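## Task

A wooden die sits loose on the upturned palm of the hand. Rotate it using this hand alone until its orientation relative to the hand matches the two goal pictures. The hand includes the wrist camera, the camera's post and the arm's final link. The task fails if the die contacts anything else or leaves the hand. To finish, the die must rest motionless for a moment on the palm or fingers without touching the wrist, camera or post. The palm must face straight up, and no hand motor may read moving or overload or be building toward a shutdown (motors dead from the start are exempt). Then declare completion. The hand is then opened, and the result must still hold on the open hand: anything kept in place only by the robot does not count, apart from the die simply lying on the open hand.

## Robot and tools

ROBOT. A six-joint Doosan M1013 arm carries a right hand with index, middle, ring and thumb, 16 hinge motors in all. A fisheye camera, cam_wrist (616x616 pixels), sits on the hand and shows the palm and the object. A fixed mast near the wrist on the palm side (hand-point x +0.05 to +0.10, z -0.16 to -0.11, reaching y +0.06 m) can collide with things.

FRAMES. The scene frame has its origin on the table under the arm base, +z up, +y to the left when facing +x. Result lines give the hand point's position (end_effector_position, metres), orientation (end_effector_quat_wxyz) and velocities in this frame. The hand point sits in front of the palm where thumb and fingertips would pinch. Its own axes: +z runs along straight fingers toward the tips, +x crosses the palm away from the thumb, +y points out of the palm face (the face is at y = -0.062 m). Knuckles are at z = -0.017 m, fingertips 0.139 m beyond. Palm facing straight up means hand-point +y aligned with scene +z.

execute_actions. Argument actions is a list holding zero or one item. An empty list only reports state. An item with rows and steps (steps up to 15, each 1/30 s, default 15) plays one row per step, repeating the last row if rows run out. An item with only steps (up to 300) is a wait measured from the previous result, so reply time is included. Optional pictures (true/false) controls camera images.

ROW LAYOUT. Every row is one list of 24 numbers, each in [-1, 1], for the single arm and hand:
1-6: dx, dy, dz, rx, ry, rz. An offset, not a pose, in the hand point's own axes, taken from the hand-point pose in the latest result that reported it (or, before any such result in the scene and for later calls within one reply, from where the robot is when the action begins). Each row is measured from that same base, not from the previous row. 1.0 equals 0.6 m or 180 degrees; rx, ry, rz form one rotation vector. All-zero offsets pull the arm back to the base pose; they are not a hold.
7-22: absolute hinge goals, each scaled linearly between the hinge's stops, in the order index_mcp, index_abd, index_pip, index_dip, middle_mcp, middle_abd, middle_pip, middle_dip, ring_mcp, ring_abd, ring_pip, ring_dip, thumb_cmc, thumb_axl, thumb_mcp, thumb_ipl. Degrees at +1 / -1 and the straight value: finger mcp -18/+128, straight +0.75, lower values curl toward the palm; abd -60/+60, straight 0.00, lower swings away from the thumb; pip -29/+108, straight +0.58; dip -21/+117, straight +0.70. thumb_cmc -20/+120, straight +0.71 (thumb flat beside palm), lower brings it in front of the palm; thumb_axl -27/+140, straight +0.68, rolls the thumb; thumb_mcp -69/+109, straight +0.23; thumb_ipl -77/+108, straight +0.17. With thumb_axl straight, lowering thumb_mcp/ipl bends toward +z; with thumb_axl at -0.40 they bend the way thumb_cmc swings.
23: current_limit, -1 gives 0 mA, +1 gives 550 mA (floor 11 mA); it also caps hinge speed, and well below 0 a finger may not lift.
24: speed, set-point rate = (speed+1)/2 of 5.9 rad/s.
Starting values are +0.4 and -0.6; the last written values persist.

ARM LIMITS. Each step the commanded pose is clipped to within 70 mm and 16 degrees of the measured pose; position wins over orientation. After an action the arm only reaches the last clipped pose, so check the result and send the remainder.

move: target is one 24-number row as above (offset from the same base). speed in m/s, 0.002 to 0.5, default 0.25; rotation up to twice that in rad/s. Path lasts 0.5 to 10 s in a straight line, shorter way round, and does not avoid obstacles. Hand numbers go out at the start. The move: line reports done, off_target, moving, held or fault, plus limits (paced = pose clipped, held = steps blocked) and distance to target.

wait: seconds, 0 to 10. zoom_image: camera "cam_wrist", region [x0, y0, x1, y1] in pixels, at most 504x504. show_instructions: shows the goal pictures. read_manual: licence texts. finished_scene: scene (1 or 2); irreversible, reports success.

RESULTS. hand_goal (goals written), hand_measured (actual hinge positions, same scale), hand_current_ma (positive pushes toward -1), hand_state per motor: moving, goal, blocked or overload. hand_current_limit and hand_speed echo the last two numbers. HELD marks steps the clearance check altered; "pose unreachable" says the same. "Hand target" is where the controller is driving. Joint positions and torques, MOTOR HOT, and fault lines also appear.

CAUTIONS. Fingers press only when their goal lies past the object's surface; gear friction can keep some grip. A motor at 495 mA or more accumulates seconds; after 5 s it shuts off for 10 s. Contact torque at a joint's load limit (waist/shoulder 316, elbow 148, wrist joints 41.8 N m) or an outside force of 144 N stops the arm for 10 s and cancels the rest of the reply's calls; the stiff arm faults easily when driven past a firm contact. Fast moves hit harder. Keep the object on the hand only, never drop it or knock anything off the table, and expect occasional small pushes on the loose object.

Each tool is called by a JSON object that holds its "name" and its "arguments".

Reference images:

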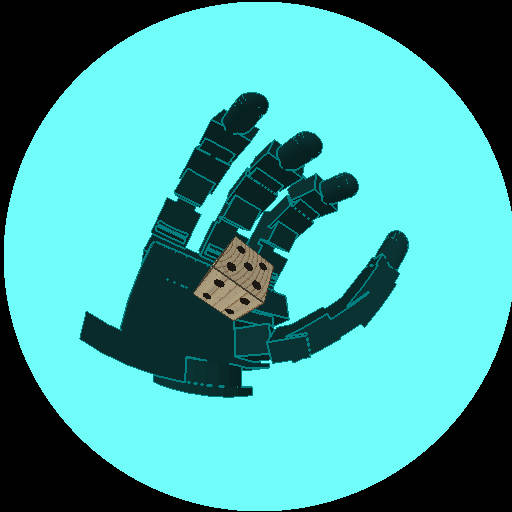

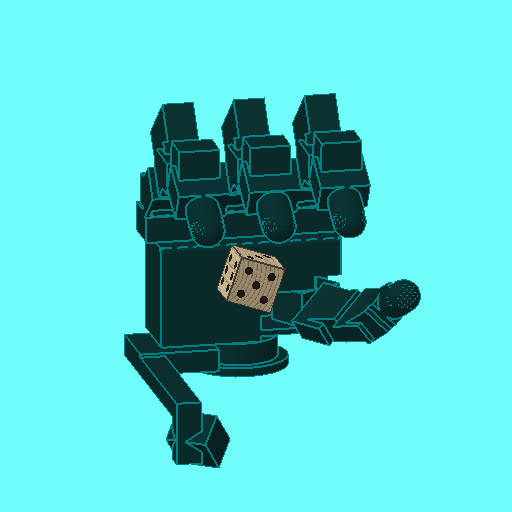

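## Session

{"name": "execute_actions", "arguments": {"actions": []}}

Scene clock: 0.00 s of 4800.00 s.
end_effector_position=(+0.6960, -0.0060, +0.5759) hand_goal=(+0.046, +0.000, -0.008, +0.280, +0.046, +0.000, -0.008, +0.280, +0.046, +0.000, -0.008, +0.280, -0.104, +0.266, +0.032, -0.018) hand_measured=(+0.062, +0.000, -0.006, +0.282, +0.062, +0.000, -0.006, +0.282, +0.060, +0.000, -0.006, +0.282, -0.090, +0.270, +0.034, -0.016) hand_current_ma=(+87, +0, +13, +12, +83, +0, +15, +12, +84, +0, +13, +12, +71, +26, +13, +11) hand_state=(goal, goal, goal, goal, goal, goal, goal, goal, goal, goal, goal, goal, goal, goal, goal, goal) hand_current_limit=0.40 hand_speed=-0.60 end_effector_quat_wxyz=(+0.699, +0.706, +0.076, +0.086) end_effector_velocity=(-0.001, +0.001, -0.001) end_effector_angular_velocity=(-0.001, +0.002, +0.000)
Joint positions: [ 0.302  0.399  1.739 -1.523  1.629 -1.004]
Joint velocities: [ 0.001 -0.     0.002  0.     0.001 -0.   ]
Joint torques (N m, as the joint torque sensors report them, + toward a larger angle): no reading
Hand target: +0.696, -0.006, +0.576; +0.699, +0.706, +0.076, +0.086

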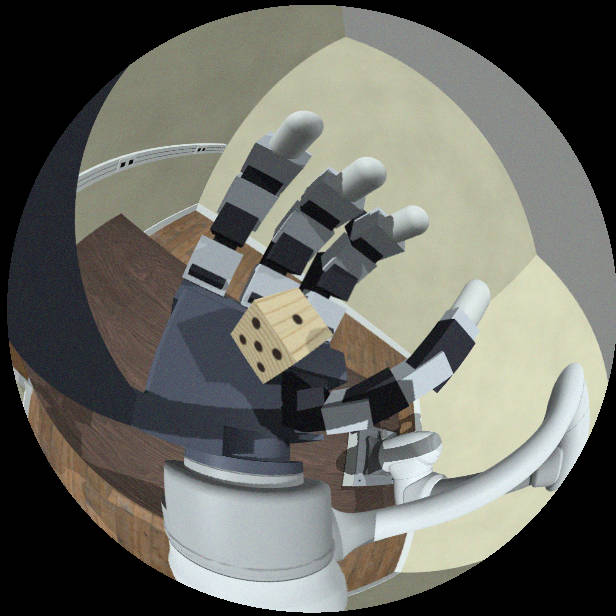

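{"name": "zoom_image", "arguments": {"camera": "cam_wrist", "region": [160, 230, 400, 450]}}

{"name": "show_instructions", "arguments": {}}

Region (160, 230, 400, 450) of cam_wrist's 616x616 image, scaled by 2.100, with more detail than that image has; it fills the top 462 rows of this view, and the rest is white.

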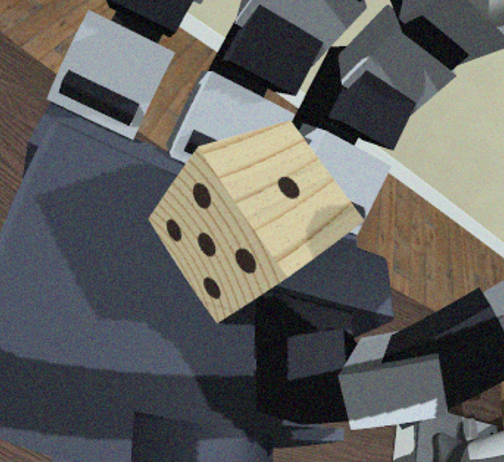

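Reference images for this scene: goal picture from the wrist camera place, goal picture looking into the palm.

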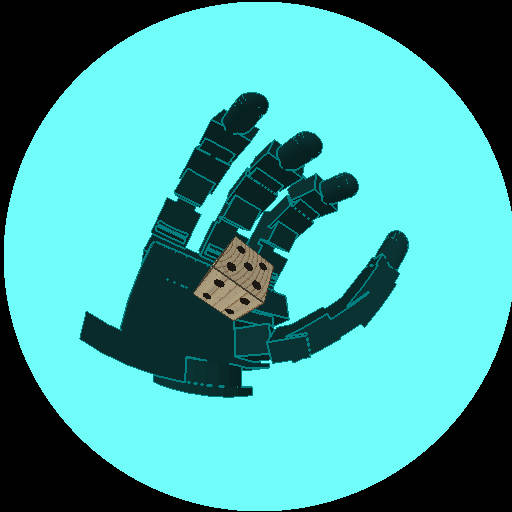

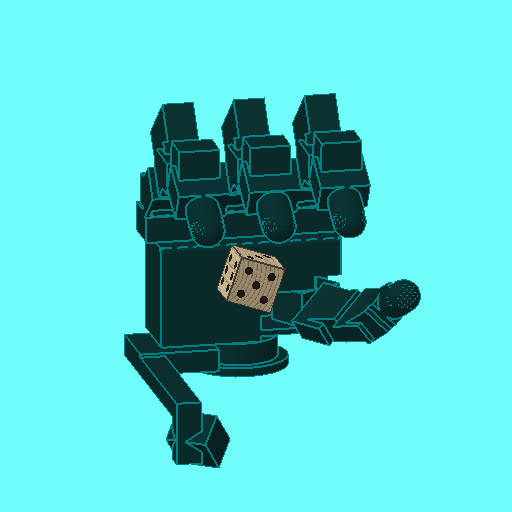

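{"name": "move", "arguments": {"target": [0,0,0,0.15,0,0.04,-0.48,0,0.3,0.4,-0.48,0,0.3,0.4,-0.48,0,0.3,0.4,-0.104,0.266,0.032,-0.018,0.4,-0.3], "speed": 0.15}}

Scene clock: 61.97 s of 4800.00 s.
end_effector_position=(+0.6961, -0.0058, +0.5759) hand_goal=(-0.480, +0.000, +0.300, +0.400, -0.480, +0.000, +0.300, +0.400, -0.480, +0.000, +0.300, +0.400, -0.104, +0.266, +0.032, -0.018) hand_measured=(-0.474, +0.000, +0.298, +0.398, -0.474, +0.000, +0.298, +0.398, -0.474, +0.000, +0.298, +0.398, -0.090, +0.270, +0.032, -0.016) hand_current_ma=(+33, +0, -11, -16, +32, +0, -12, -15, +33, +0, -11, -15, +71, +26, +3, +10) hand_state=(goal, goal, goal, goal, goal, goal, goal, goal, goal, goal, goal, goal, goal, goal, goal, goal) hand_current_limit=0.40 hand_speed=-0.30 end_effector_quat_wxyz=(+0.509, +0.853, +0.049, +0.109) end_effector_velocity=(+0.000, +0.000, -0.000) end_effector_angular_velocity=(+0.009, -0.002, +0.000)
Joint positions: [ 0.315  0.315  1.607 -1.102  1.459 -1.098]
Joint velocities: [-0.    -0.001 -0.002  0.007 -0.004  0.   ]
Joint torques (N m, as the joint torque sensors report them, + toward a larger angle): [ -0.92 -66.57 -35.94   0.32   0.72  -0.16]
Hand target: +0.696, -0.006, +0.576; +0.508, +0.853, +0.049, +0.109
Off the commanded pose: 0.000 m, 0 deg.
move: done

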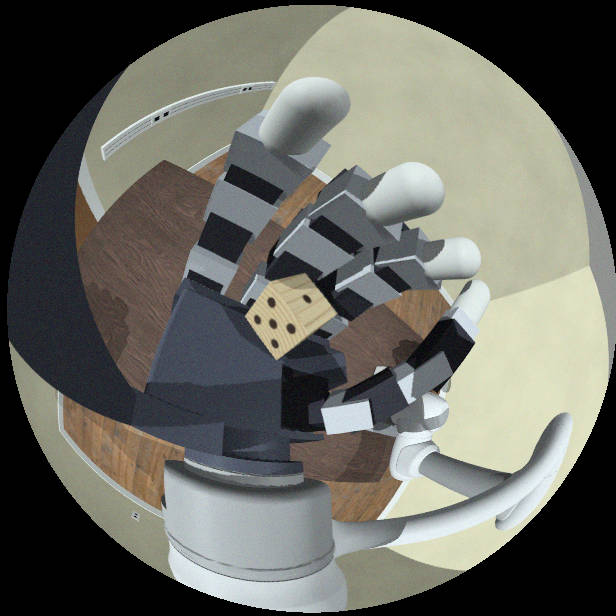

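{"name": "move", "arguments": {"target": [0,0,0,0,0,0,-0.3,0,0.2,0.4,-0.85,0,0.5,0.6,-0.48,0,0.3,0.4,-0.104,0.266,0.032,-0.018,0.4,-0.6]}}

{"name": "zoom_image", "arguments": {"camera": "cam_wrist", "region": [160, 200, 420, 440]}}

Scene clock: 71.47 s of 4800.00 s.
end_effector_position=(+0.6961, -0.0058, +0.5759) hand_goal=(-0.300, +0.000, +0.200, +0.400, -0.850, +0.000, +0.500, +0.600, -0.480, +0.000, +0.300, +0.400, -0.104, +0.266, +0.032, -0.018) hand_measured=(-0.294, +0.000, +0.204, +0.398, -0.844, +0.000, +0.498, +0.598, -0.474, +0.000, +0.298, +0.398, -0.090, +0.270, +0.032, -0.016) hand_current_ma=(+29, +0, +24, -14, +35, +0, -13, -15, +33, +0, -11, -15, +71, +26, +3, +9) hand_state=(goal, goal, goal, goal, goal, goal, goal, goal, goal, goal, goal, goal, goal, goal, goal, goal) hand_current_limit=0.40 hand_speed=-0.60 end_effector_quat_wxyz=(+0.509, +0.853, +0.049, +0.109) end_effector_velocity=(+0.000, -0.001, +0.000) end_effector_angular_velocity=(-0.001, +0.001, -0.002)
Joint positions: [ 0.315  0.315  1.607 -1.102  1.459 -1.098]
Joint velocities: [-0.002  0.    -0.001 -0.     0.001 -0.001]
Joint torques (N m, as the joint torque sensors report them, + toward a larger angle): [ -1.14 -69.05 -35.33  -0.43   1.11  -0.35]
Hand target: +0.696, -0.006, +0.576; +0.509, +0.853, +0.049, +0.109
Off the commanded pose: 0.000 m, 0 deg.
move: done

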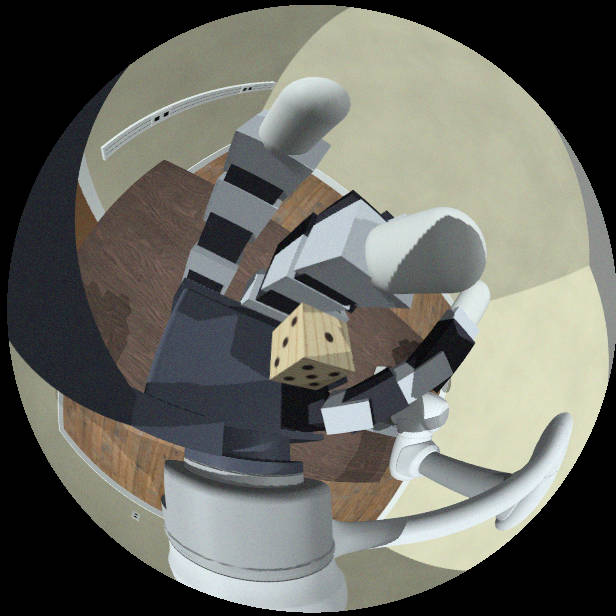

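Region (160, 200, 420, 440) of cam_wrist's 616x616 image, scaled by 1.938, with more detail than that image has; it fills the top 465 rows of this view, and the rest is white.

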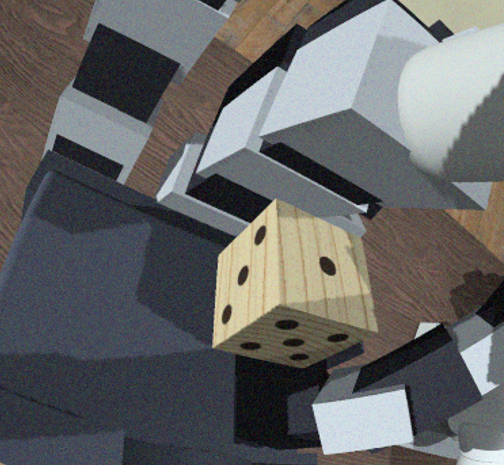

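{"name": "move", "arguments": {"target": [0,0,0,0,0,-0.07,-0.55,0,0.3,0.4,-0.48,0,0.3,0.4,-0.48,0,0.3,0.4,-0.104,0.266,0.032,-0.018,0.4,-0.8], "speed": 0.15}}

Scene clock: 79.70 s of 4800.00 s.
end_effector_position=(+0.6961, -0.0058, +0.5760) hand_goal=(-0.550, +0.000, +0.300, +0.400, -0.480, +0.000, +0.300, +0.400, -0.480, +0.000, +0.300, +0.400, -0.104, +0.266, +0.032, -0.018) hand_measured=(-0.536, +0.000, +0.298, +0.398, -0.476, +0.000, +0.304, +0.402, -0.474, +0.000, +0.298, +0.398, -0.092, +0.270, +0.032, -0.016) hand_current_ma=(+79, +0, -10, -14, +17, +0, +15, +13, +33, +0, -11, -15, +59, +26, -2, +8) hand_state=(goal, goal, goal, goal, goal, goal, goal, goal, goal, goal, goal, goal, goal, goal, goal, goal) hand_current_limit=0.40 hand_speed=-0.80 end_effector_quat_wxyz=(+0.518, +0.842, +0.143, +0.053) end_effector_velocity=(+0.000, +0.001, -0.000) end_effector_angular_velocity=(-0.003, +0.009, +0.006)
Joint positions: [ 0.32   0.29   1.65  -1.102  1.455 -1.3  ]
Joint velocities: [ 0.001 -0.001  0.003 -0.001 -0.001 -0.009]
Joint torques (N m, as the joint torque sensors report them, + toward a larger angle): [ -1.45 -65.4  -35.44  -0.13   0.94  -0.47]
Hand target: +0.696, -0.006, +0.576; +0.518, +0.842, +0.143, +0.053
Off the commanded pose: 0.000 m, 0 deg.
move: done

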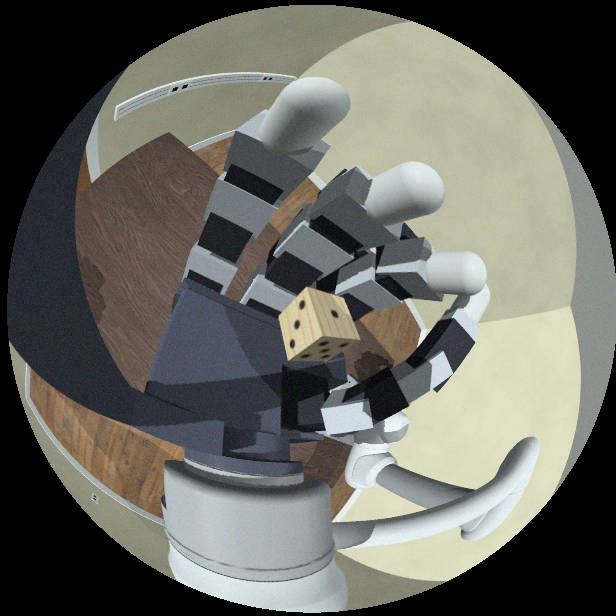

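{"name": "move", "arguments": {"target": [0,0,0,0,0,-0.04,-0.72,0,0.45,0.5,-0.48,0,0.3,0.4,-0.48,0,0.3,0.4,-0.104,0.266,0.032,-0.018,0.4,-0.8], "speed": 0.15}}

Scene clock: 86.57 s of 4800.00 s.
end_effector_position=(+0.6961, -0.0058, +0.5760) hand_goal=(-0.720, +0.000, +0.450, +0.500, -0.480, +0.000, +0.300, +0.400, -0.480, +0.000, +0.300, +0.400, -0.104, +0.266, +0.032, -0.018) hand_measured=(-0.710, +0.000, +0.448, +0.498, -0.476, +0.000, +0.304, +0.402, -0.474, +0.000, +0.298, +0.398, -0.096, +0.270, +0.032, -0.016) hand_current_ma=(+54, +0, -13, -15, +17, +0, +15, +13, +33, +0, -11, -15, +46, +26, -5, +7) hand_state=(goal, goal, goal, goal, goal, goal, goal, goal, goal, goal, goal, goal, goal, goal, goal, goal) hand_current_limit=0.40 hand_speed=-0.80 end_effector_quat_wxyz=(+0.520, +0.831, +0.195, +0.020) end_effector_velocity=(-0.000, +0.001, -0.000) end_effector_angular_velocity=(-0.003, +0.007, +0.005)
Joint positions: [ 0.322  0.275  1.673 -1.103  1.454 -1.417]
Joint velocities: [ 0.002 -0.001  0.002 -0.001 -0.    -0.007]
Joint torques (N m, as the joint torque sensors report them, + toward a larger angle): [ -2.12 -63.32 -34.78  -0.08   1.02   0.02]
Hand target: +0.696, -0.006, +0.576; +0.520, +0.831, +0.195, +0.020
Off the commanded pose: 0.000 m, 0 deg.
move: done

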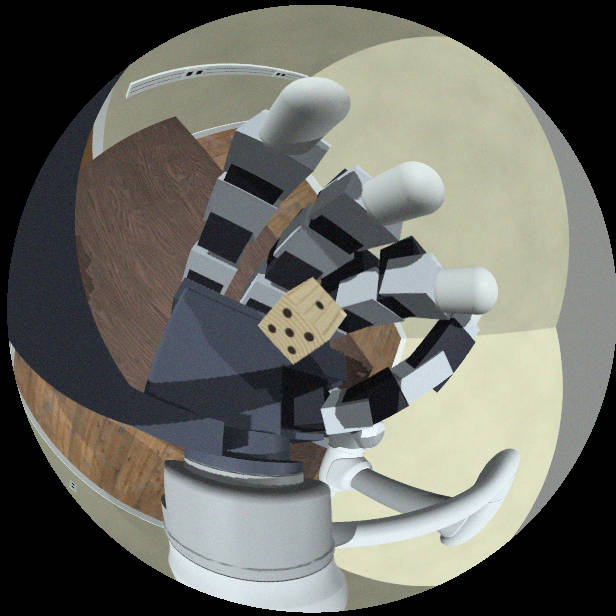

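{"name": "move", "arguments": {"target": [0,0,0,0,0,0,-0.5,0,0.3,0.4,-0.68,0,0.45,0.5,-0.48,0,0.3,0.4,-0.104,0.266,0.032,-0.018,0.4,-0.8]}}

Scene clock: 91.90 s of 4800.00 s.
end_effector_position=(+0.6961, -0.0058, +0.5761) hand_goal=(-0.500, +0.000, +0.300, +0.400, -0.680, +0.000, +0.450, +0.500, -0.480, +0.000, +0.300, +0.400, -0.104, +0.266, +0.032, -0.018) hand_measured=(-0.498, +0.000, +0.302, +0.402, -0.666, +0.000, +0.448, +0.498, -0.474, +0.000, +0.298, +0.398, -0.096, +0.270, +0.032, -0.016) hand_current_ma=(+16, +0, +17, +13, +71, +0, -13, -15, +33, +0, -11, -15, +46, +26, -5, +7) hand_state=(goal, goal, goal, goal, goal, goal, goal, goal, goal, goal, goal, goal, goal, goal, goal, goal) hand_current_limit=0.40 hand_speed=-0.80 end_effector_quat_wxyz=(+0.520, +0.831, +0.195, +0.020) end_effector_velocity=(+0.000, +0.000, -0.000) end_effector_angular_velocity=(-0.000, +0.001, +0.000)
Joint positions: [ 0.322  0.275  1.673 -1.103  1.454 -1.417]
Joint velocities: [ 0.     0.     0.     0.     0.    -0.001]
Joint torques (N m, as the joint torque sensors report them, + toward a larger angle): [ -2.   -64.41 -35.41  -0.35   0.96  -0.14]
Hand target: +0.696, -0.006, +0.576; +0.520, +0.831, +0.195, +0.020
Off the commanded pose: 0.000 m, 0 deg.
move: done

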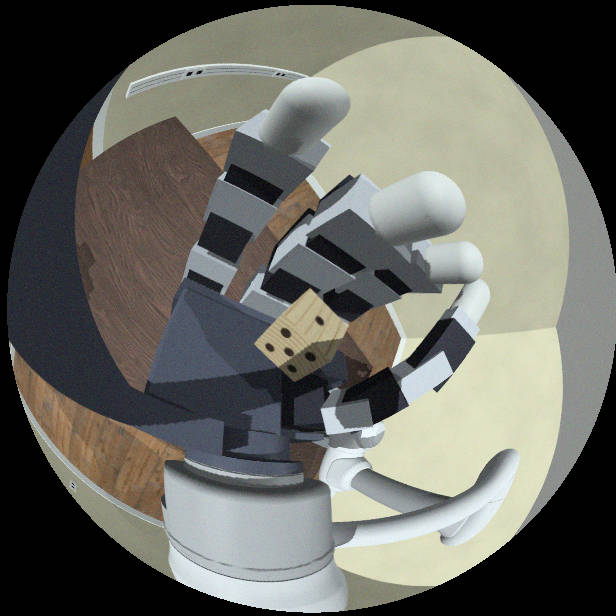

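{"name": "move", "arguments": {"target": [0,0,0,0.03,0,0.04,-0.6,0,0.45,0.5,-0.78,0,0.5,0.6,-0.48,0,0.3,0.4,-0.104,0.266,0.032,-0.018,0.4,-0.85], "speed": 0.1}}

{"name": "move", "arguments": {"target": [0,0,0,0.05,0,0,-0.62,0,0.45,0.5,-0.62,0,0.45,0.5,-0.62,0,0.45,0.5,-0.104,0.266,0.032,-0.018,0.4,-0.85], "speed": 0.1}}

Scene clock: 99.87 s of 4800.00 s.
end_effector_position=(+0.6961, -0.0058, +0.5760) hand_goal=(-0.600, +0.000, +0.450, +0.500, -0.780, +0.000, +0.500, +0.600, -0.480, +0.000, +0.300, +0.400, -0.104, +0.266, +0.032, -0.018) hand_measured=(-0.588, +0.000, +0.448, +0.498, -0.768, +0.000, +0.498, +0.598, -0.474, +0.000, +0.298, +0.398, -0.096, +0.270, +0.032, -0.016) hand_current_ma=(+69, +0, -9, -14, +68, +0, -12, -14, +33, +0, -10, -15, +45, +26, -5, +7) hand_state=(goal, goal, goal, goal, goal, goal, goal, goal, goal, goal, goal, goal, goal, goal, goal, goal) hand_current_limit=0.40 hand_speed=-0.85 end_effector_quat_wxyz=(+0.478, +0.865, +0.143, +0.044) end_effector_velocity=(+0.000, +0.000, +0.000) end_effector_angular_velocity=(+0.004, -0.003, -0.002)
Joint positions: [ 0.313  0.282  1.615 -1.007  1.454 -1.351]
Joint velocities: [-0.     0.    -0.003  0.003 -0.     0.002]
Joint torques (N m, as the joint torque sensors report them, + toward a larger angle): [ -2.32 -65.58 -35.63  -0.03   1.    -0.14]
Hand target: +0.696, -0.006, +0.576; +0.478, +0.866, +0.143, +0.044
Off the commanded pose: 0.000 m, 0 deg.
move: done

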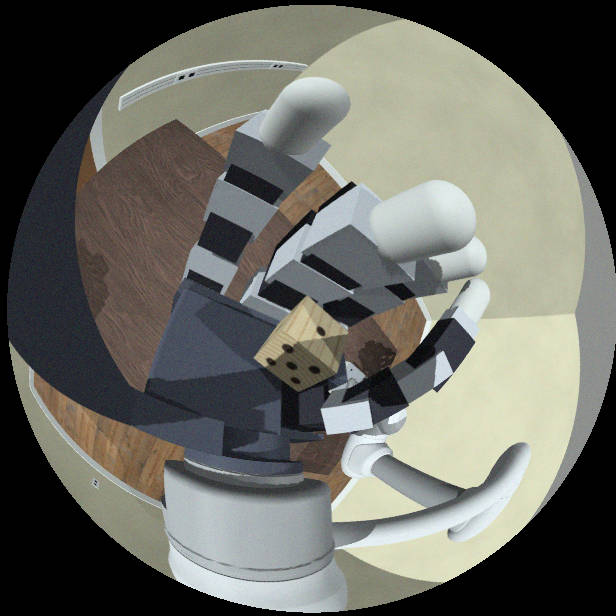

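Scene clock: 100.97 s of 4800.00 s.
end_effector_position=(+0.6961, -0.0057, +0.5761) hand_goal=(-0.620, +0.000, +0.450, +0.500, -0.620, +0.000, +0.450, +0.500, -0.620, +0.000, +0.450, +0.500, -0.104, +0.266, +0.032, -0.018) hand_measured=(-0.606, +0.000, +0.448, +0.498, -0.616, +0.000, +0.454, +0.502, -0.606, +0.000, +0.448, +0.498, -0.096, +0.270, +0.030, -0.018) hand_current_ma=(+77, +0, -7, -14, +27, +0, +23, +14, +81, +0, -7, -14, +45, +26, -8, +7) hand_state=(goal, goal, goal, goal, goal, goal, goal, goal, goal, goal, goal, goal, goal, goal, goal, goal) hand_current_limit=0.40 hand_speed=-0.85 end_effector_quat_wxyz=(+0.409, +0.900, +0.146, +0.032) end_effector_velocity=(+0.000, +0.001, +0.000) end_effector_angular_velocity=(+0.005, +0.000, +0.000)
Joint positions: [ 0.294  0.267  1.561 -0.85   1.453 -1.436]
Joint velocities: [ 0.    -0.    -0.002  0.005  0.    -0.002]
Joint torques (N m, as the joint torque sensors report them, + toward a larger angle): [ -1.8  -65.72 -38.     0.61   0.68  -0.11]
Hand target: +0.696, -0.006, +0.576; +0.409, +0.900, +0.146, +0.032
Off the commanded pose: 0.000 m, 0 deg.
move: done

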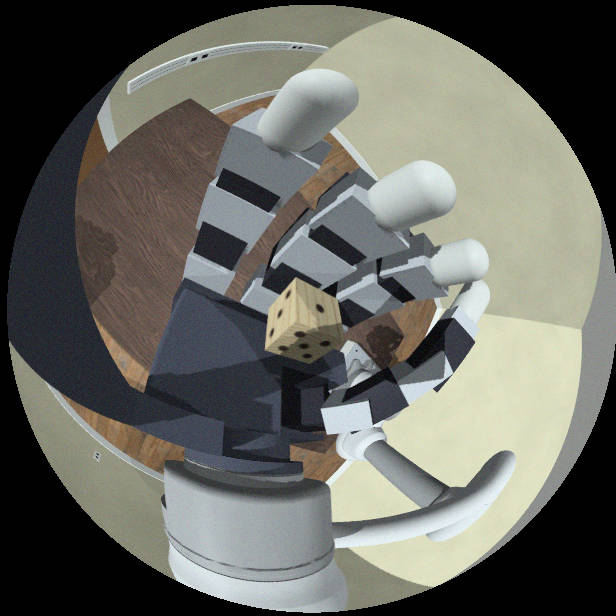

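{"name": "move", "arguments": {"target": [0,0,0,0.19,0,0,-0.42,0,0.1,0.4,-0.42,0,0.1,0.4,-0.42,0,0.1,0.4,-0.104,0.266,0.032,-0.018,0.4,-0.9], "speed": 0.2}}

Scene clock: 110.07 s of 4800.00 s.
end_effector_position=(+0.6962, -0.0056, +0.5762) hand_goal=(-0.420, +0.000, +0.100, +0.400, -0.420, +0.000, +0.100, +0.400, -0.420, +0.000, +0.100, +0.400, -0.104, +0.266, +0.032, -0.018) hand_measured=(-0.410, +0.000, +0.106, +0.402, -0.410, +0.000, +0.108, +0.402, -0.412, +0.000, +0.108, +0.402, -0.100, +0.270, +0.030, -0.018) hand_current_ma=(+50, +0, +39, +15, +52, +0, +43, +15, +48, +0, +39, +15, +21, +26, -17, +6) hand_state=(goal, goal, goal, goal, goal, goal, goal, goal, goal, goal, goal, goal, goal, goal, goal, goal) hand_current_limit=0.40 hand_speed=-0.90 end_effector_quat_wxyz=(+0.126, +0.981, +0.149, -0.012) end_effector_velocity=(+0.000, -0.001, +0.000) end_effector_angular_velocity=(+0.006, +0.001, -0.001)
Joint positions: [ 0.154  0.257  1.359 -0.254  1.569 -1.713]
Joint velocities: [-0.003  0.    -0.002  0.006  0.001 -0.003]
Joint torques (N m, as the joint torque sensors report them, + toward a larger angle): [ -1.33 -66.71 -39.46   3.34   0.08  -0.21]
Hand target: +0.696, -0.006, +0.576; +0.126, +0.981, +0.149, -0.012
Off the commanded pose: 0.000 m, 0 deg.
move: done

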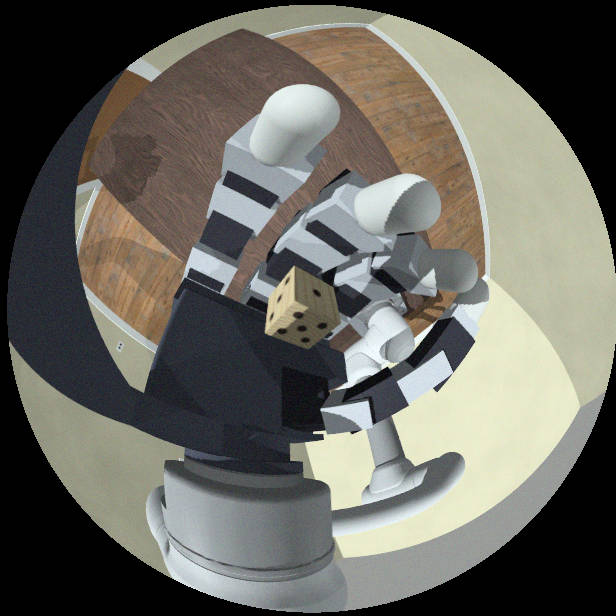

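{"name": "move", "arguments": {"target": [0,0,0,-0.11,0,0,-0.03,0,0.0,0.4,-0.03,0,0.0,0.4,-0.03,0,0.0,0.4,-0.104,0.266,0.032,-0.018,0.4,-0.88], "speed": 0.1}}

Scene clock: 118.80 s of 4800.00 s.
end_effector_position=(+0.6962, -0.0057, +0.5761) hand_goal=(-0.030, +0.000, +0.000, +0.400, -0.030, +0.000, +0.000, +0.400, -0.030, +0.000, +0.000, +0.400, -0.104, +0.266, +0.032, -0.018) hand_measured=(-0.020, +0.000, +0.006, +0.402, -0.020, +0.000, +0.008, +0.402, -0.022, +0.000, +0.008, +0.402, -0.100, +0.270, +0.030, -0.018) hand_current_ma=(+50, +0, +39, +15, +54, +0, +43, +15, +48, +0, +39, +15, +20, +26, -17, +6) hand_state=(goal, goal, goal, goal, goal, goal, goal, goal, goal, goal, goal, goal, goal, goal, goal, goal) hand_current_limit=0.40 hand_speed=-0.88 end_effector_quat_wxyz=(+0.293, +0.944, +0.149, +0.014) end_effector_velocity=(-0.000, -0.000, -0.000) end_effector_angular_velocity=(-0.004, -0.002, -0.002)
Joint positions: [ 0.247  0.254  1.474 -0.596  1.481 -1.565]
Joint velocities: [ 0.001  0.     0.002 -0.004 -0.001  0.004]
Joint torques (N m, as the joint torque sensors report them, + toward a larger angle): [ -0.09 -66.11 -38.96   1.8    0.43  -0.04]
Hand target: +0.696, -0.006, +0.576; +0.293, +0.944, +0.149, +0.014
Off the commanded pose: 0.000 m, 0 deg.
move: done

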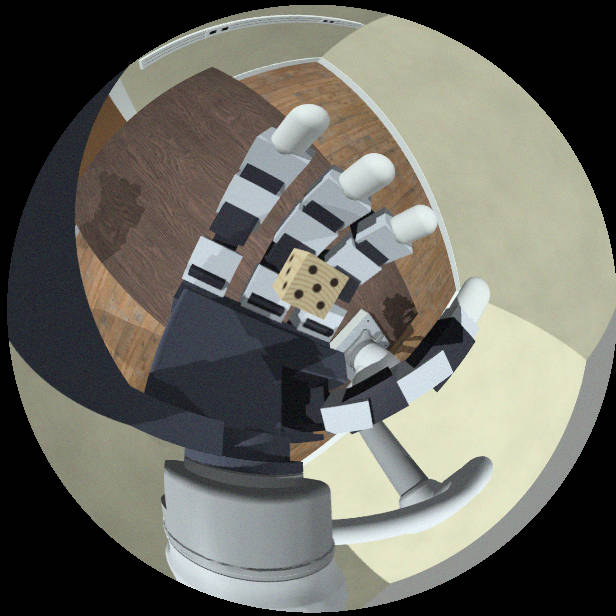

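The die is following the fingers. Continuing.

{"name": "move", "arguments": {"target": [0,0,0,-0.155,0,0,0.36,0,-0.1,0.4,0.36,0,-0.1,0.4,0.36,0,-0.1,0.4,-0.104,0.266,0.032,-0.018,0.4,-0.9], "speed": 0.14}}

{"name": "move", "arguments": {"target": [0,0,0,-0.155,0,0,0.74,0,-0.1,0.4,0.74,0,-0.1,0.4,0.74,0,-0.1,0.4,-0.104,0.266,0.032,-0.018,0.4,-0.9], "speed": 0.14}}

{"name": "zoom_image", "arguments": {"camera": "cam_wrist", "region": [160, 160, 420, 400]}}

Scene clock: 128.03 s of 4800.00 s.
end_effector_position=(+0.6961, -0.0058, +0.5761) hand_goal=(+0.360, +0.000, -0.100, +0.400, +0.360, +0.000, -0.100, +0.400, +0.360, +0.000, -0.100, +0.400, -0.104, +0.266, +0.032, -0.018) hand_measured=(+0.370, +0.000, -0.094, +0.402, +0.370, +0.000, -0.092, +0.402, +0.368, +0.000, -0.092, +0.402, -0.100, +0.270, +0.030, -0.018) hand_current_ma=(+49, +0, +38, +15, +53, +0, +42, +15, +47, +0, +38, +15, +20, +26, -17, +6) hand_state=(goal, goal, goal, goal, goal, goal, goal, goal, goal, goal, goal, goal, goal, goal, goal, goal) hand_current_limit=0.40 hand_speed=-0.90 end_effector_quat_wxyz=(+0.512, +0.846, +0.141, +0.049) end_effector_velocity=(-0.000, +0.000, -0.000) end_effector_angular_velocity=(-0.009, -0.001, +0.000)
Joint positions: [ 0.319  0.291  1.642 -1.086  1.459 -1.309]
Joint velocities: [ 0.001  0.001  0.003 -0.008  0.002  0.004]
Joint torques (N m, as the joint torque sensors report them, + toward a larger angle): [ -1.23 -64.82 -34.68  -0.56   1.05   0.25]
Hand target: +0.696, -0.006, +0.576; +0.512, +0.846, +0.141, +0.049
Off the commanded pose: 0.000 m, 0 deg.
move: done

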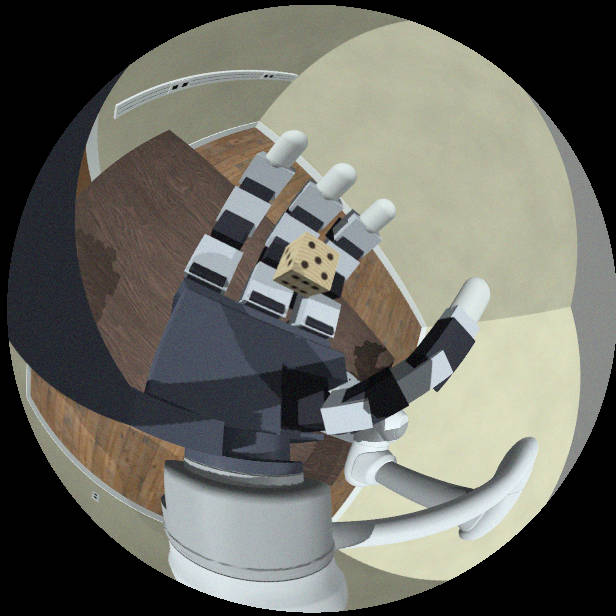

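Scene clock: 130.10 s of 4800.00 s.
end_effector_position=(+0.6961, -0.0060, +0.5760) hand_goal=(+0.740, +0.000, -0.100, +0.400, +0.740, +0.000, -0.100, +0.400, +0.740, +0.000, -0.100, +0.400, -0.104, +0.266, +0.032, -0.018) hand_measured=(+0.750, +0.000, -0.094, +0.402, +0.750, +0.000, -0.092, +0.402, +0.748, +0.000, -0.092, +0.402, -0.100, +0.270, +0.030, -0.018) hand_current_ma=(+49, +0, +37, +15, +53, +0, +41, +15, +47, +0, +38, +15, +20, +26, -17, +6) hand_state=(goal, goal, goal, goal, goal, goal, goal, goal, goal, goal, goal, goal, goal, goal, goal, goal) hand_current_limit=0.40 hand_speed=-0.90 end_effector_quat_wxyz=(+0.700, +0.698, +0.126, +0.082) end_effector_velocity=(-0.001, -0.001, -0.001) end_effector_angular_velocity=(-0.008, -0.001, -0.001)
Joint positions: [ 0.305  0.369  1.787 -1.557  1.577 -1.064]
Joint velocities: [-0.002  0.002  0.003 -0.007  0.004  0.003]
Joint torques (N m, as the joint torque sensors report them, + toward a larger angle): [ -0.43 -69.14 -31.25  -2.02   1.4   -0.11]
Hand target: +0.696, -0.006, +0.576; +0.700, +0.698, +0.125, +0.082
Off the commanded pose: 0.000 m, 0 deg.
move: done

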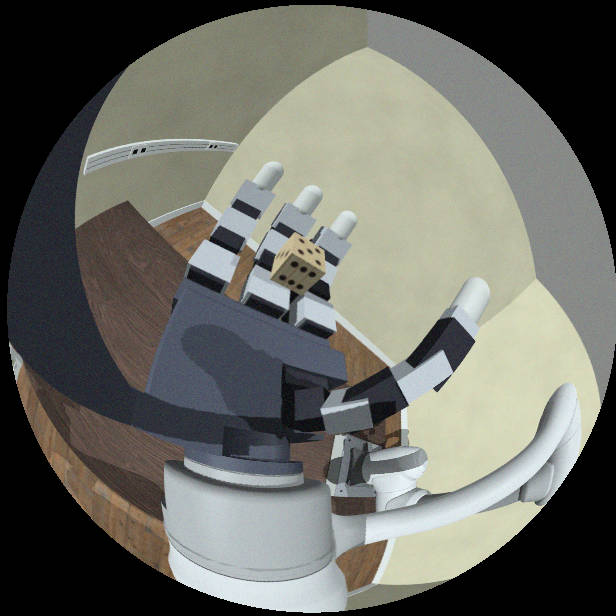

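Region (160, 160, 420, 400) of cam_wrist's 616x616 image, scaled by 1.938, with more detail than that image has; it fills the top 465 rows of this view, and the rest is white.

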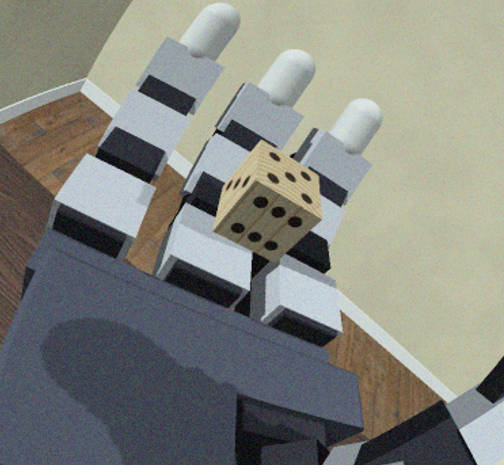

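{"name": "move", "arguments": {"target": [0,0,0,-0.04,0,0.015,0.5,0,0.2,0.4,0.5,0,0.2,0.4,0.5,0,0.2,0.4,-0.104,0.266,0.032,-0.018,0.4,-0.9], "speed": 0.06}}

{"name": "zoom_image", "arguments": {"camera": "cam_wrist", "region": [160, 160, 420, 400]}}

Scene clock: 143.43 s of 4800.00 s.
end_effector_position=(+0.6961, -0.0060, +0.5760) hand_goal=(+0.500, +0.000, +0.200, +0.400, +0.500, +0.000, +0.200, +0.400, +0.500, +0.000, +0.200, +0.400, -0.104, +0.266, +0.032, -0.018) hand_measured=(+0.526, +0.000, +0.200, +0.402, +0.524, +0.000, +0.200, +0.402, +0.522, +0.000, +0.200, +0.402, -0.100, +0.270, +0.030, -0.018) hand_current_ma=(+136, +0, -3, +15, +132, +0, -3, +15, +130, +0, -3, +15, +20, +25, -13, +6) hand_state=(blocked, goal, goal, goal, blocked, goal, goal, goal, blocked, goal, goal, goal, goal, goal, goal, goal) hand_current_limit=0.40 hand_speed=-0.90 end_effector_quat_wxyz=(+0.740, +0.655, +0.104, +0.106) end_effector_velocity=(-0.000, +0.000, -0.000) end_effector_angular_velocity=(-0.003, -0.001, +0.000)
Joint positions: [ 0.287  0.4    1.806 -1.673  1.63  -0.97 ]
Joint velocities: [-0.     0.001  0.001 -0.002  0.002  0.001]
Joint torques (N m, as the joint torque sensors report them, + toward a larger angle): [ -1.81 -69.83 -29.19  -2.49   1.57  -0.34]
Hand target: +0.696, -0.006, +0.576; +0.741, +0.655, +0.104, +0.106
Off the commanded pose: 0.000 m, 0 deg.
move: done

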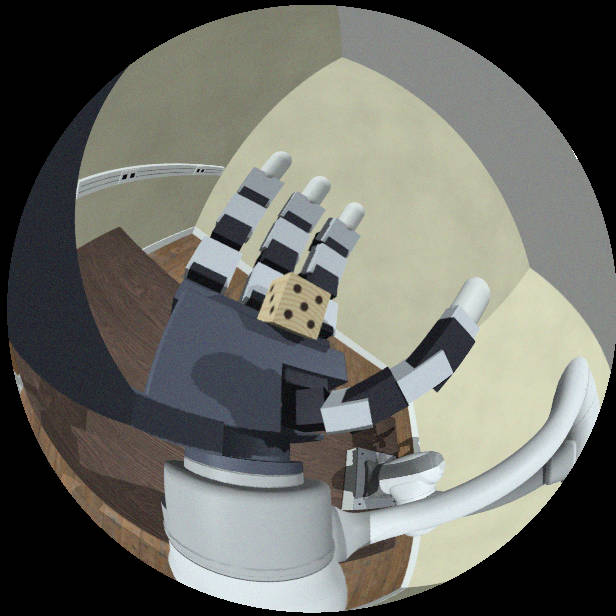

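Region (160, 160, 420, 400) of cam_wrist's 616x616 image, scaled by 1.938, with more detail than that image has; it fills the top 465 rows of this view, and the rest is white.

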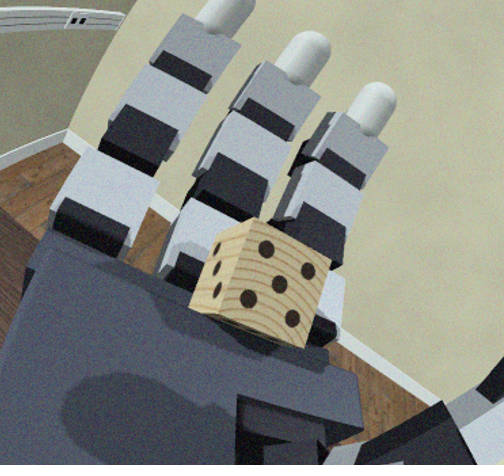

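{"name": "move", "arguments": {"target": [0,0,0,0.12,0,0,0.6,0,-0.1,0.4,0.6,0,-0.1,0.4,0.6,0,-0.1,0.4,-0.104,0.266,0.032,-0.018,0.4,-0.8], "speed": 0.1}}

{"name": "zoom_image", "arguments": {"camera": "cam_wrist", "region": [160, 160, 420, 400]}}

Scene clock: 157.80 s of 4800.00 s.
end_effector_position=(+0.6961, -0.0058, +0.5760) hand_goal=(+0.600, +0.000, -0.100, +0.400, +0.600, +0.000, -0.100, +0.400, +0.600, +0.000, -0.100, +0.400, -0.104, +0.266, +0.032, -0.018) hand_measured=(+0.610, +0.000, -0.094, +0.402, +0.608, +0.000, -0.092, +0.402, +0.608, +0.000, -0.094, +0.402, -0.100, +0.270, +0.030, -0.018) hand_current_ma=(+49, +0, +33, +15, +47, +0, +37, +15, +47, +0, +34, +15, +20, +25, -13, +6) hand_state=(goal, goal, goal, goal, goal, goal, goal, goal, goal, goal, goal, goal, goal, goal, goal, goal) hand_current_limit=0.40 hand_speed=-0.80 end_effector_quat_wxyz=(+0.605, +0.782, +0.122, +0.085) end_effector_velocity=(-0.000, +0.000, -0.001) end_effector_angular_velocity=(+0.006, +0.003, -0.000)
Joint positions: [ 0.323  0.324  1.716 -1.323  1.486 -1.141]
Joint velocities: [ 0.001 -0.001 -0.001  0.007 -0.001 -0.004]
Joint torques (N m, as the joint torque sensors report them, + toward a larger angle): [ -0.78 -64.68 -33.39  -1.39   1.34  -0.58]
Hand target: +0.696, -0.006, +0.576; +0.605, +0.783, +0.122, +0.085
Off the commanded pose: 0.000 m, 0 deg.
move: done

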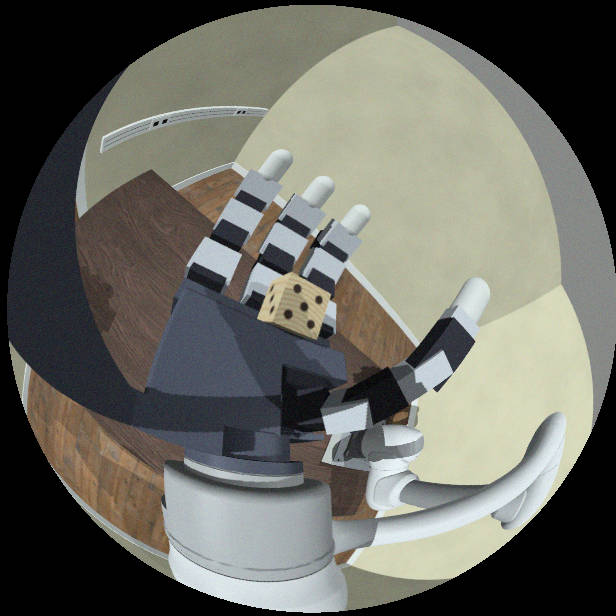

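Region (160, 160, 420, 400) of cam_wrist's 616x616 image, scaled by 1.938, with more detail than that image has; it fills the top 465 rows of this view, and the rest is white.

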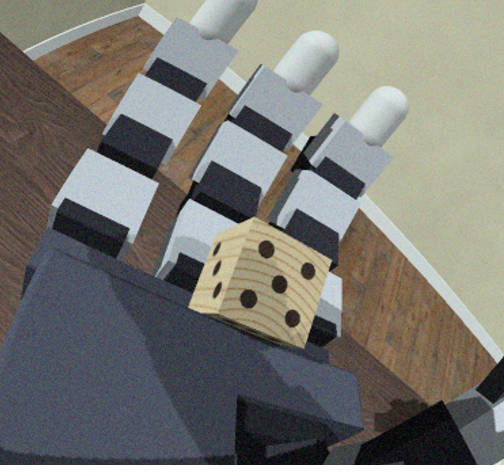

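{"name": "move", "arguments": {"target": [0,0,0,0.13,0,0,0.3,0,-0.2,0.3,0.3,0,-0.2,0.3,0.3,0,-0.2,0.3,-0.104,0.266,0.032,-0.018,0.4,-0.88], "speed": 0.1}}

{"name": "zoom_image", "arguments": {"camera": "cam_wrist", "region": [160, 160, 420, 400]}}

Scene clock: 166.23 s of 4800.00 s.
end_effector_position=(+0.6961, -0.0057, +0.5761) hand_goal=(+0.300, +0.000, -0.200, +0.300, +0.300, +0.000, -0.200, +0.300, +0.300, +0.000, -0.200, +0.300, -0.104, +0.266, +0.032, -0.018) hand_measured=(+0.326, +0.000, -0.194, +0.302, +0.324, +0.000, -0.194, +0.302, +0.322, +0.000, -0.194, +0.302, -0.100, +0.270, +0.030, -0.018) hand_current_ma=(+137, +0, +31, +14, +131, +0, +34, +14, +131, +0, +31, +14, +20, +25, -13, +6) hand_state=(blocked, goal, goal, goal, blocked, goal, goal, goal, blocked, goal, goal, goal, goal, goal, goal, goal) hand_current_limit=0.40 hand_speed=-0.88 end_effector_quat_wxyz=(+0.434, +0.889, +0.136, +0.058) end_effector_velocity=(-0.000, -0.000, -0.000) end_effector_angular_velocity=(+0.005, +0.003, -0.001)
Joint positions: [ 0.302  0.264  1.591 -0.918  1.421 -1.366]
Joint velocities: [-0.001 -0.001 -0.001  0.006  0.001 -0.004]
Joint torques (N m, as the joint torque sensors report them, + toward a larger angle): [ -1.96 -64.57 -36.33   0.6    0.71  -0.29]
Hand target: +0.696, -0.006, +0.576; +0.434, +0.889, +0.136, +0.058
Off the commanded pose: 0.000 m, 0 deg.
move: done

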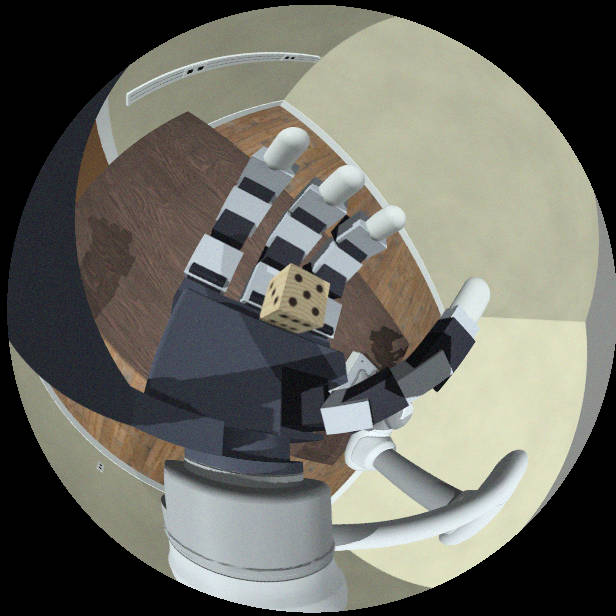

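Region (160, 160, 420, 400) of cam_wrist's 616x616 image, scaled by 1.938, with more detail than that image has; it fills the top 465 rows of this view, and the rest is white.

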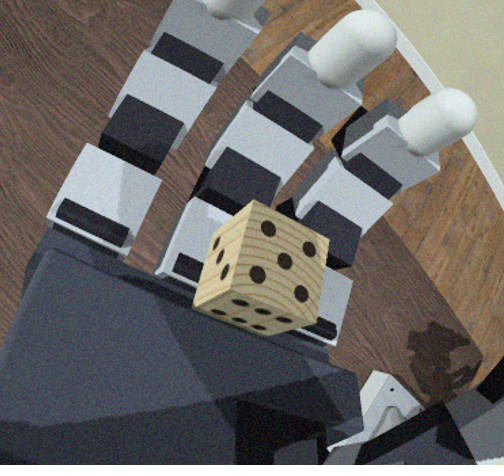

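{"name": "move", "arguments": {"target": [0,0,0,-0.15,0,0,0.3,0,-0.2,0.3,0.3,0,-0.2,0.3,0.3,0,-0.2,0.3,-0.104,0.266,0.032,-0.018,0.4,-0.88], "speed": 0.08}}

{"name": "zoom_image", "arguments": {"camera": "cam_wrist", "region": [160, 160, 420, 400]}}

Scene clock: 177.47 s of 4800.00 s.
end_effector_position=(+0.6961, -0.0059, +0.5760) hand_goal=(+0.300, +0.000, -0.200, +0.300, +0.300, +0.000, -0.200, +0.300, +0.300, +0.000, -0.200, +0.300, -0.104, +0.266, +0.032, -0.018) hand_measured=(+0.324, +0.000, -0.196, +0.302, +0.322, +0.000, -0.194, +0.302, +0.320, +0.000, -0.196, +0.302, -0.100, +0.270, +0.030, -0.018) hand_current_ma=(+126, +0, +24, +13, +120, +0, +26, +13, +120, +0, +24, +13, +20, +25, -13, +6) hand_state=(blocked, goal, goal, goal, blocked, goal, goal, goal, blocked, goal, goal, goal, goal, goal, goal, goal) hand_current_limit=0.40 hand_speed=-0.88 end_effector_quat_wxyz=(+0.629, +0.763, +0.119, +0.089) end_effector_velocity=(+0.000, -0.000, +0.000) end_effector_angular_velocity=(-0.007, -0.002, -0.001)
Joint positions: [ 0.321  0.335  1.733 -1.383  1.505 -1.109]
Joint velocities: [-0.001  0.001  0.002 -0.007  0.003  0.003]
Joint torques (N m, as the joint torque sensors report them, + toward a larger angle): [ -0.14 -66.57 -32.56  -1.64   0.95  -0.36]
Hand target: +0.696, -0.006, +0.576; +0.629, +0.763, +0.119, +0.089
Off the commanded pose: 0.000 m, 0 deg.
move: done

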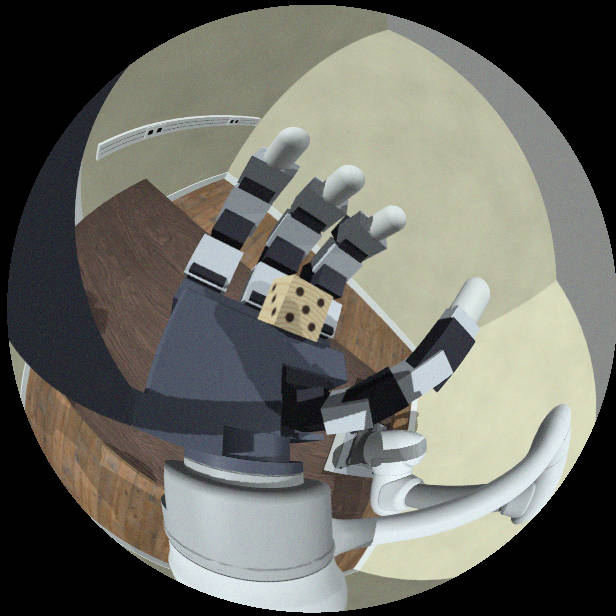

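Region (160, 160, 420, 400) of cam_wrist's 616x616 image, scaled by 1.938, with more detail than that image has; it fills the top 465 rows of this view, and the rest is white.

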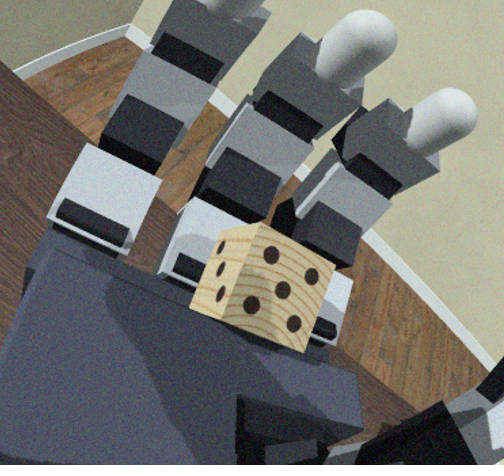

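{"name": "move", "arguments": {"target": [0,0,0,0.17,0,0,0.4,0,0.05,-0.5,0.4,0,0.05,-0.5,0.4,0,0.05,-0.5,-0.104,0.266,0.032,-0.018,0.4,-0.85], "speed": 0.12}}

{"name": "move", "arguments": {"target": [0,0,0,0,0,0,0.4,0,0.05,-1,0.4,0,0.05,-1,0.4,0,0.05,-1,-0.104,0.266,0.032,-0.018,0.4,-0.8]}}

{"name": "zoom_image", "arguments": {"camera": "cam_wrist", "region": [160, 160, 420, 400]}}

Scene clock: 217.93 s of 4800.00 s.
end_effector_position=(+0.6962, -0.0056, +0.5761) hand_goal=(+0.400, +0.000, +0.050, -0.500, +0.400, +0.000, +0.050, -0.500, +0.400, +0.000, +0.050, -0.500, -0.104, +0.266, +0.032, -0.018) hand_measured=(+0.410, +0.000, +0.050, -0.498, +0.408, +0.000, +0.050, -0.498, +0.408, +0.000, +0.050, -0.498, -0.100, +0.270, +0.030, -0.018) hand_current_ma=(+49, +0, -2, +13, +48, +0, -2, +13, +47, +0, -2, +13, +20, +25, -13, +6) hand_state=(goal, goal, goal, goal, goal, goal, goal, goal, goal, goal, goal, goal, goal, goal, goal, goal) hand_current_limit=0.40 hand_speed=-0.85 end_effector_quat_wxyz=(+0.406, +0.902, +0.138, +0.054) end_effector_velocity=(+0.000, +0.001, +0.000) end_effector_angular_velocity=(+0.007, +0.001, +0.001)
Joint positions: [ 0.294  0.258  1.57  -0.854  1.42  -1.402]
Joint velocities: [-0.    -0.001 -0.003  0.007 -0.    -0.003]
Joint torques (N m, as the joint torque sensors report them, + toward a larger angle): [ -1.67 -65.14 -37.14   1.14   0.56   0.2 ]
Hand target: +0.696, -0.006, +0.576; +0.405, +0.902, +0.138, +0.054
Off the commanded pose: 0.000 m, 0 deg.
move: done

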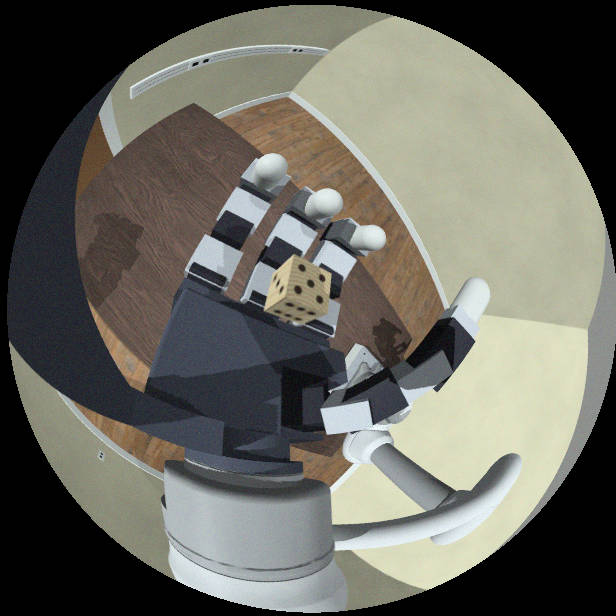

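Scene clock: 219.23 s of 4800.00 s.
end_effector_position=(+0.6962, -0.0056, +0.5761) hand_goal=(+0.400, +0.000, +0.050, -1.000, +0.400, +0.000, +0.050, -1.000, +0.400, +0.000, +0.050, -1.000, -0.104, +0.266, +0.032, -0.018) hand_measured=(+0.410, +0.000, +0.050, -0.998, +0.408, +0.000, +0.050, -0.998, +0.408, +0.000, +0.050, -0.998, -0.100, +0.270, +0.030, -0.018) hand_current_ma=(+49, +0, -1, +12, +48, +0, -2, +12, +47, +0, -1, +12, +20, +25, -13, +6) hand_state=(goal, goal, goal, goal, goal, goal, goal, goal, goal, goal, goal, goal, goal, goal, goal, goal) hand_current_limit=0.40 hand_speed=-0.80 end_effector_quat_wxyz=(+0.406, +0.902, +0.138, +0.054) end_effector_velocity=(-0.000, -0.001, -0.000) end_effector_angular_velocity=(-0.000, +0.001, -0.001)
Joint positions: [ 0.294  0.258  1.57  -0.854  1.42  -1.402]
Joint velocities: [-0.001  0.     0.001  0.     0.     0.   ]
Joint torques (N m, as the joint torque sensors report them, + toward a larger angle): [ -1.75 -64.4  -37.     0.92   0.53  -0.07]
Hand target: +0.696, -0.006, +0.576; +0.406, +0.902, +0.138, +0.054
Off the commanded pose: 0.000 m, 0 deg.
move: done

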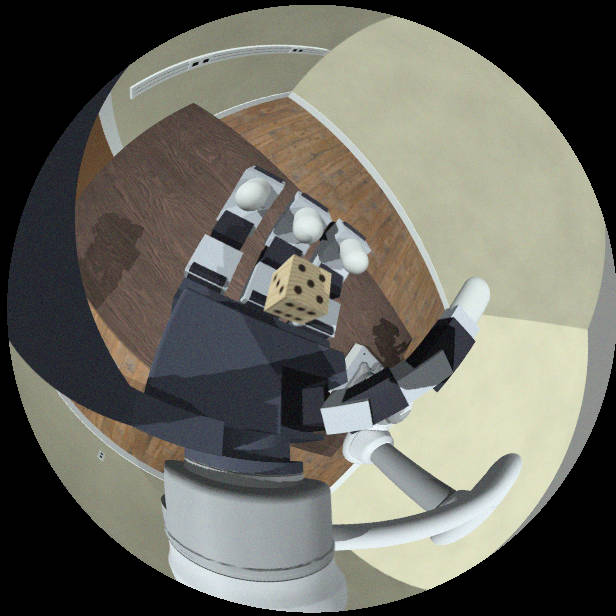

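Region (160, 160, 420, 400) of cam_wrist's 616x616 image, scaled by 1.938, with more detail than that image has; it fills the top 465 rows of this view, and the rest is white.

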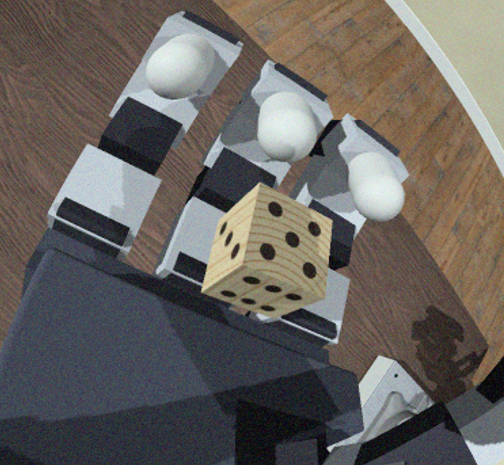

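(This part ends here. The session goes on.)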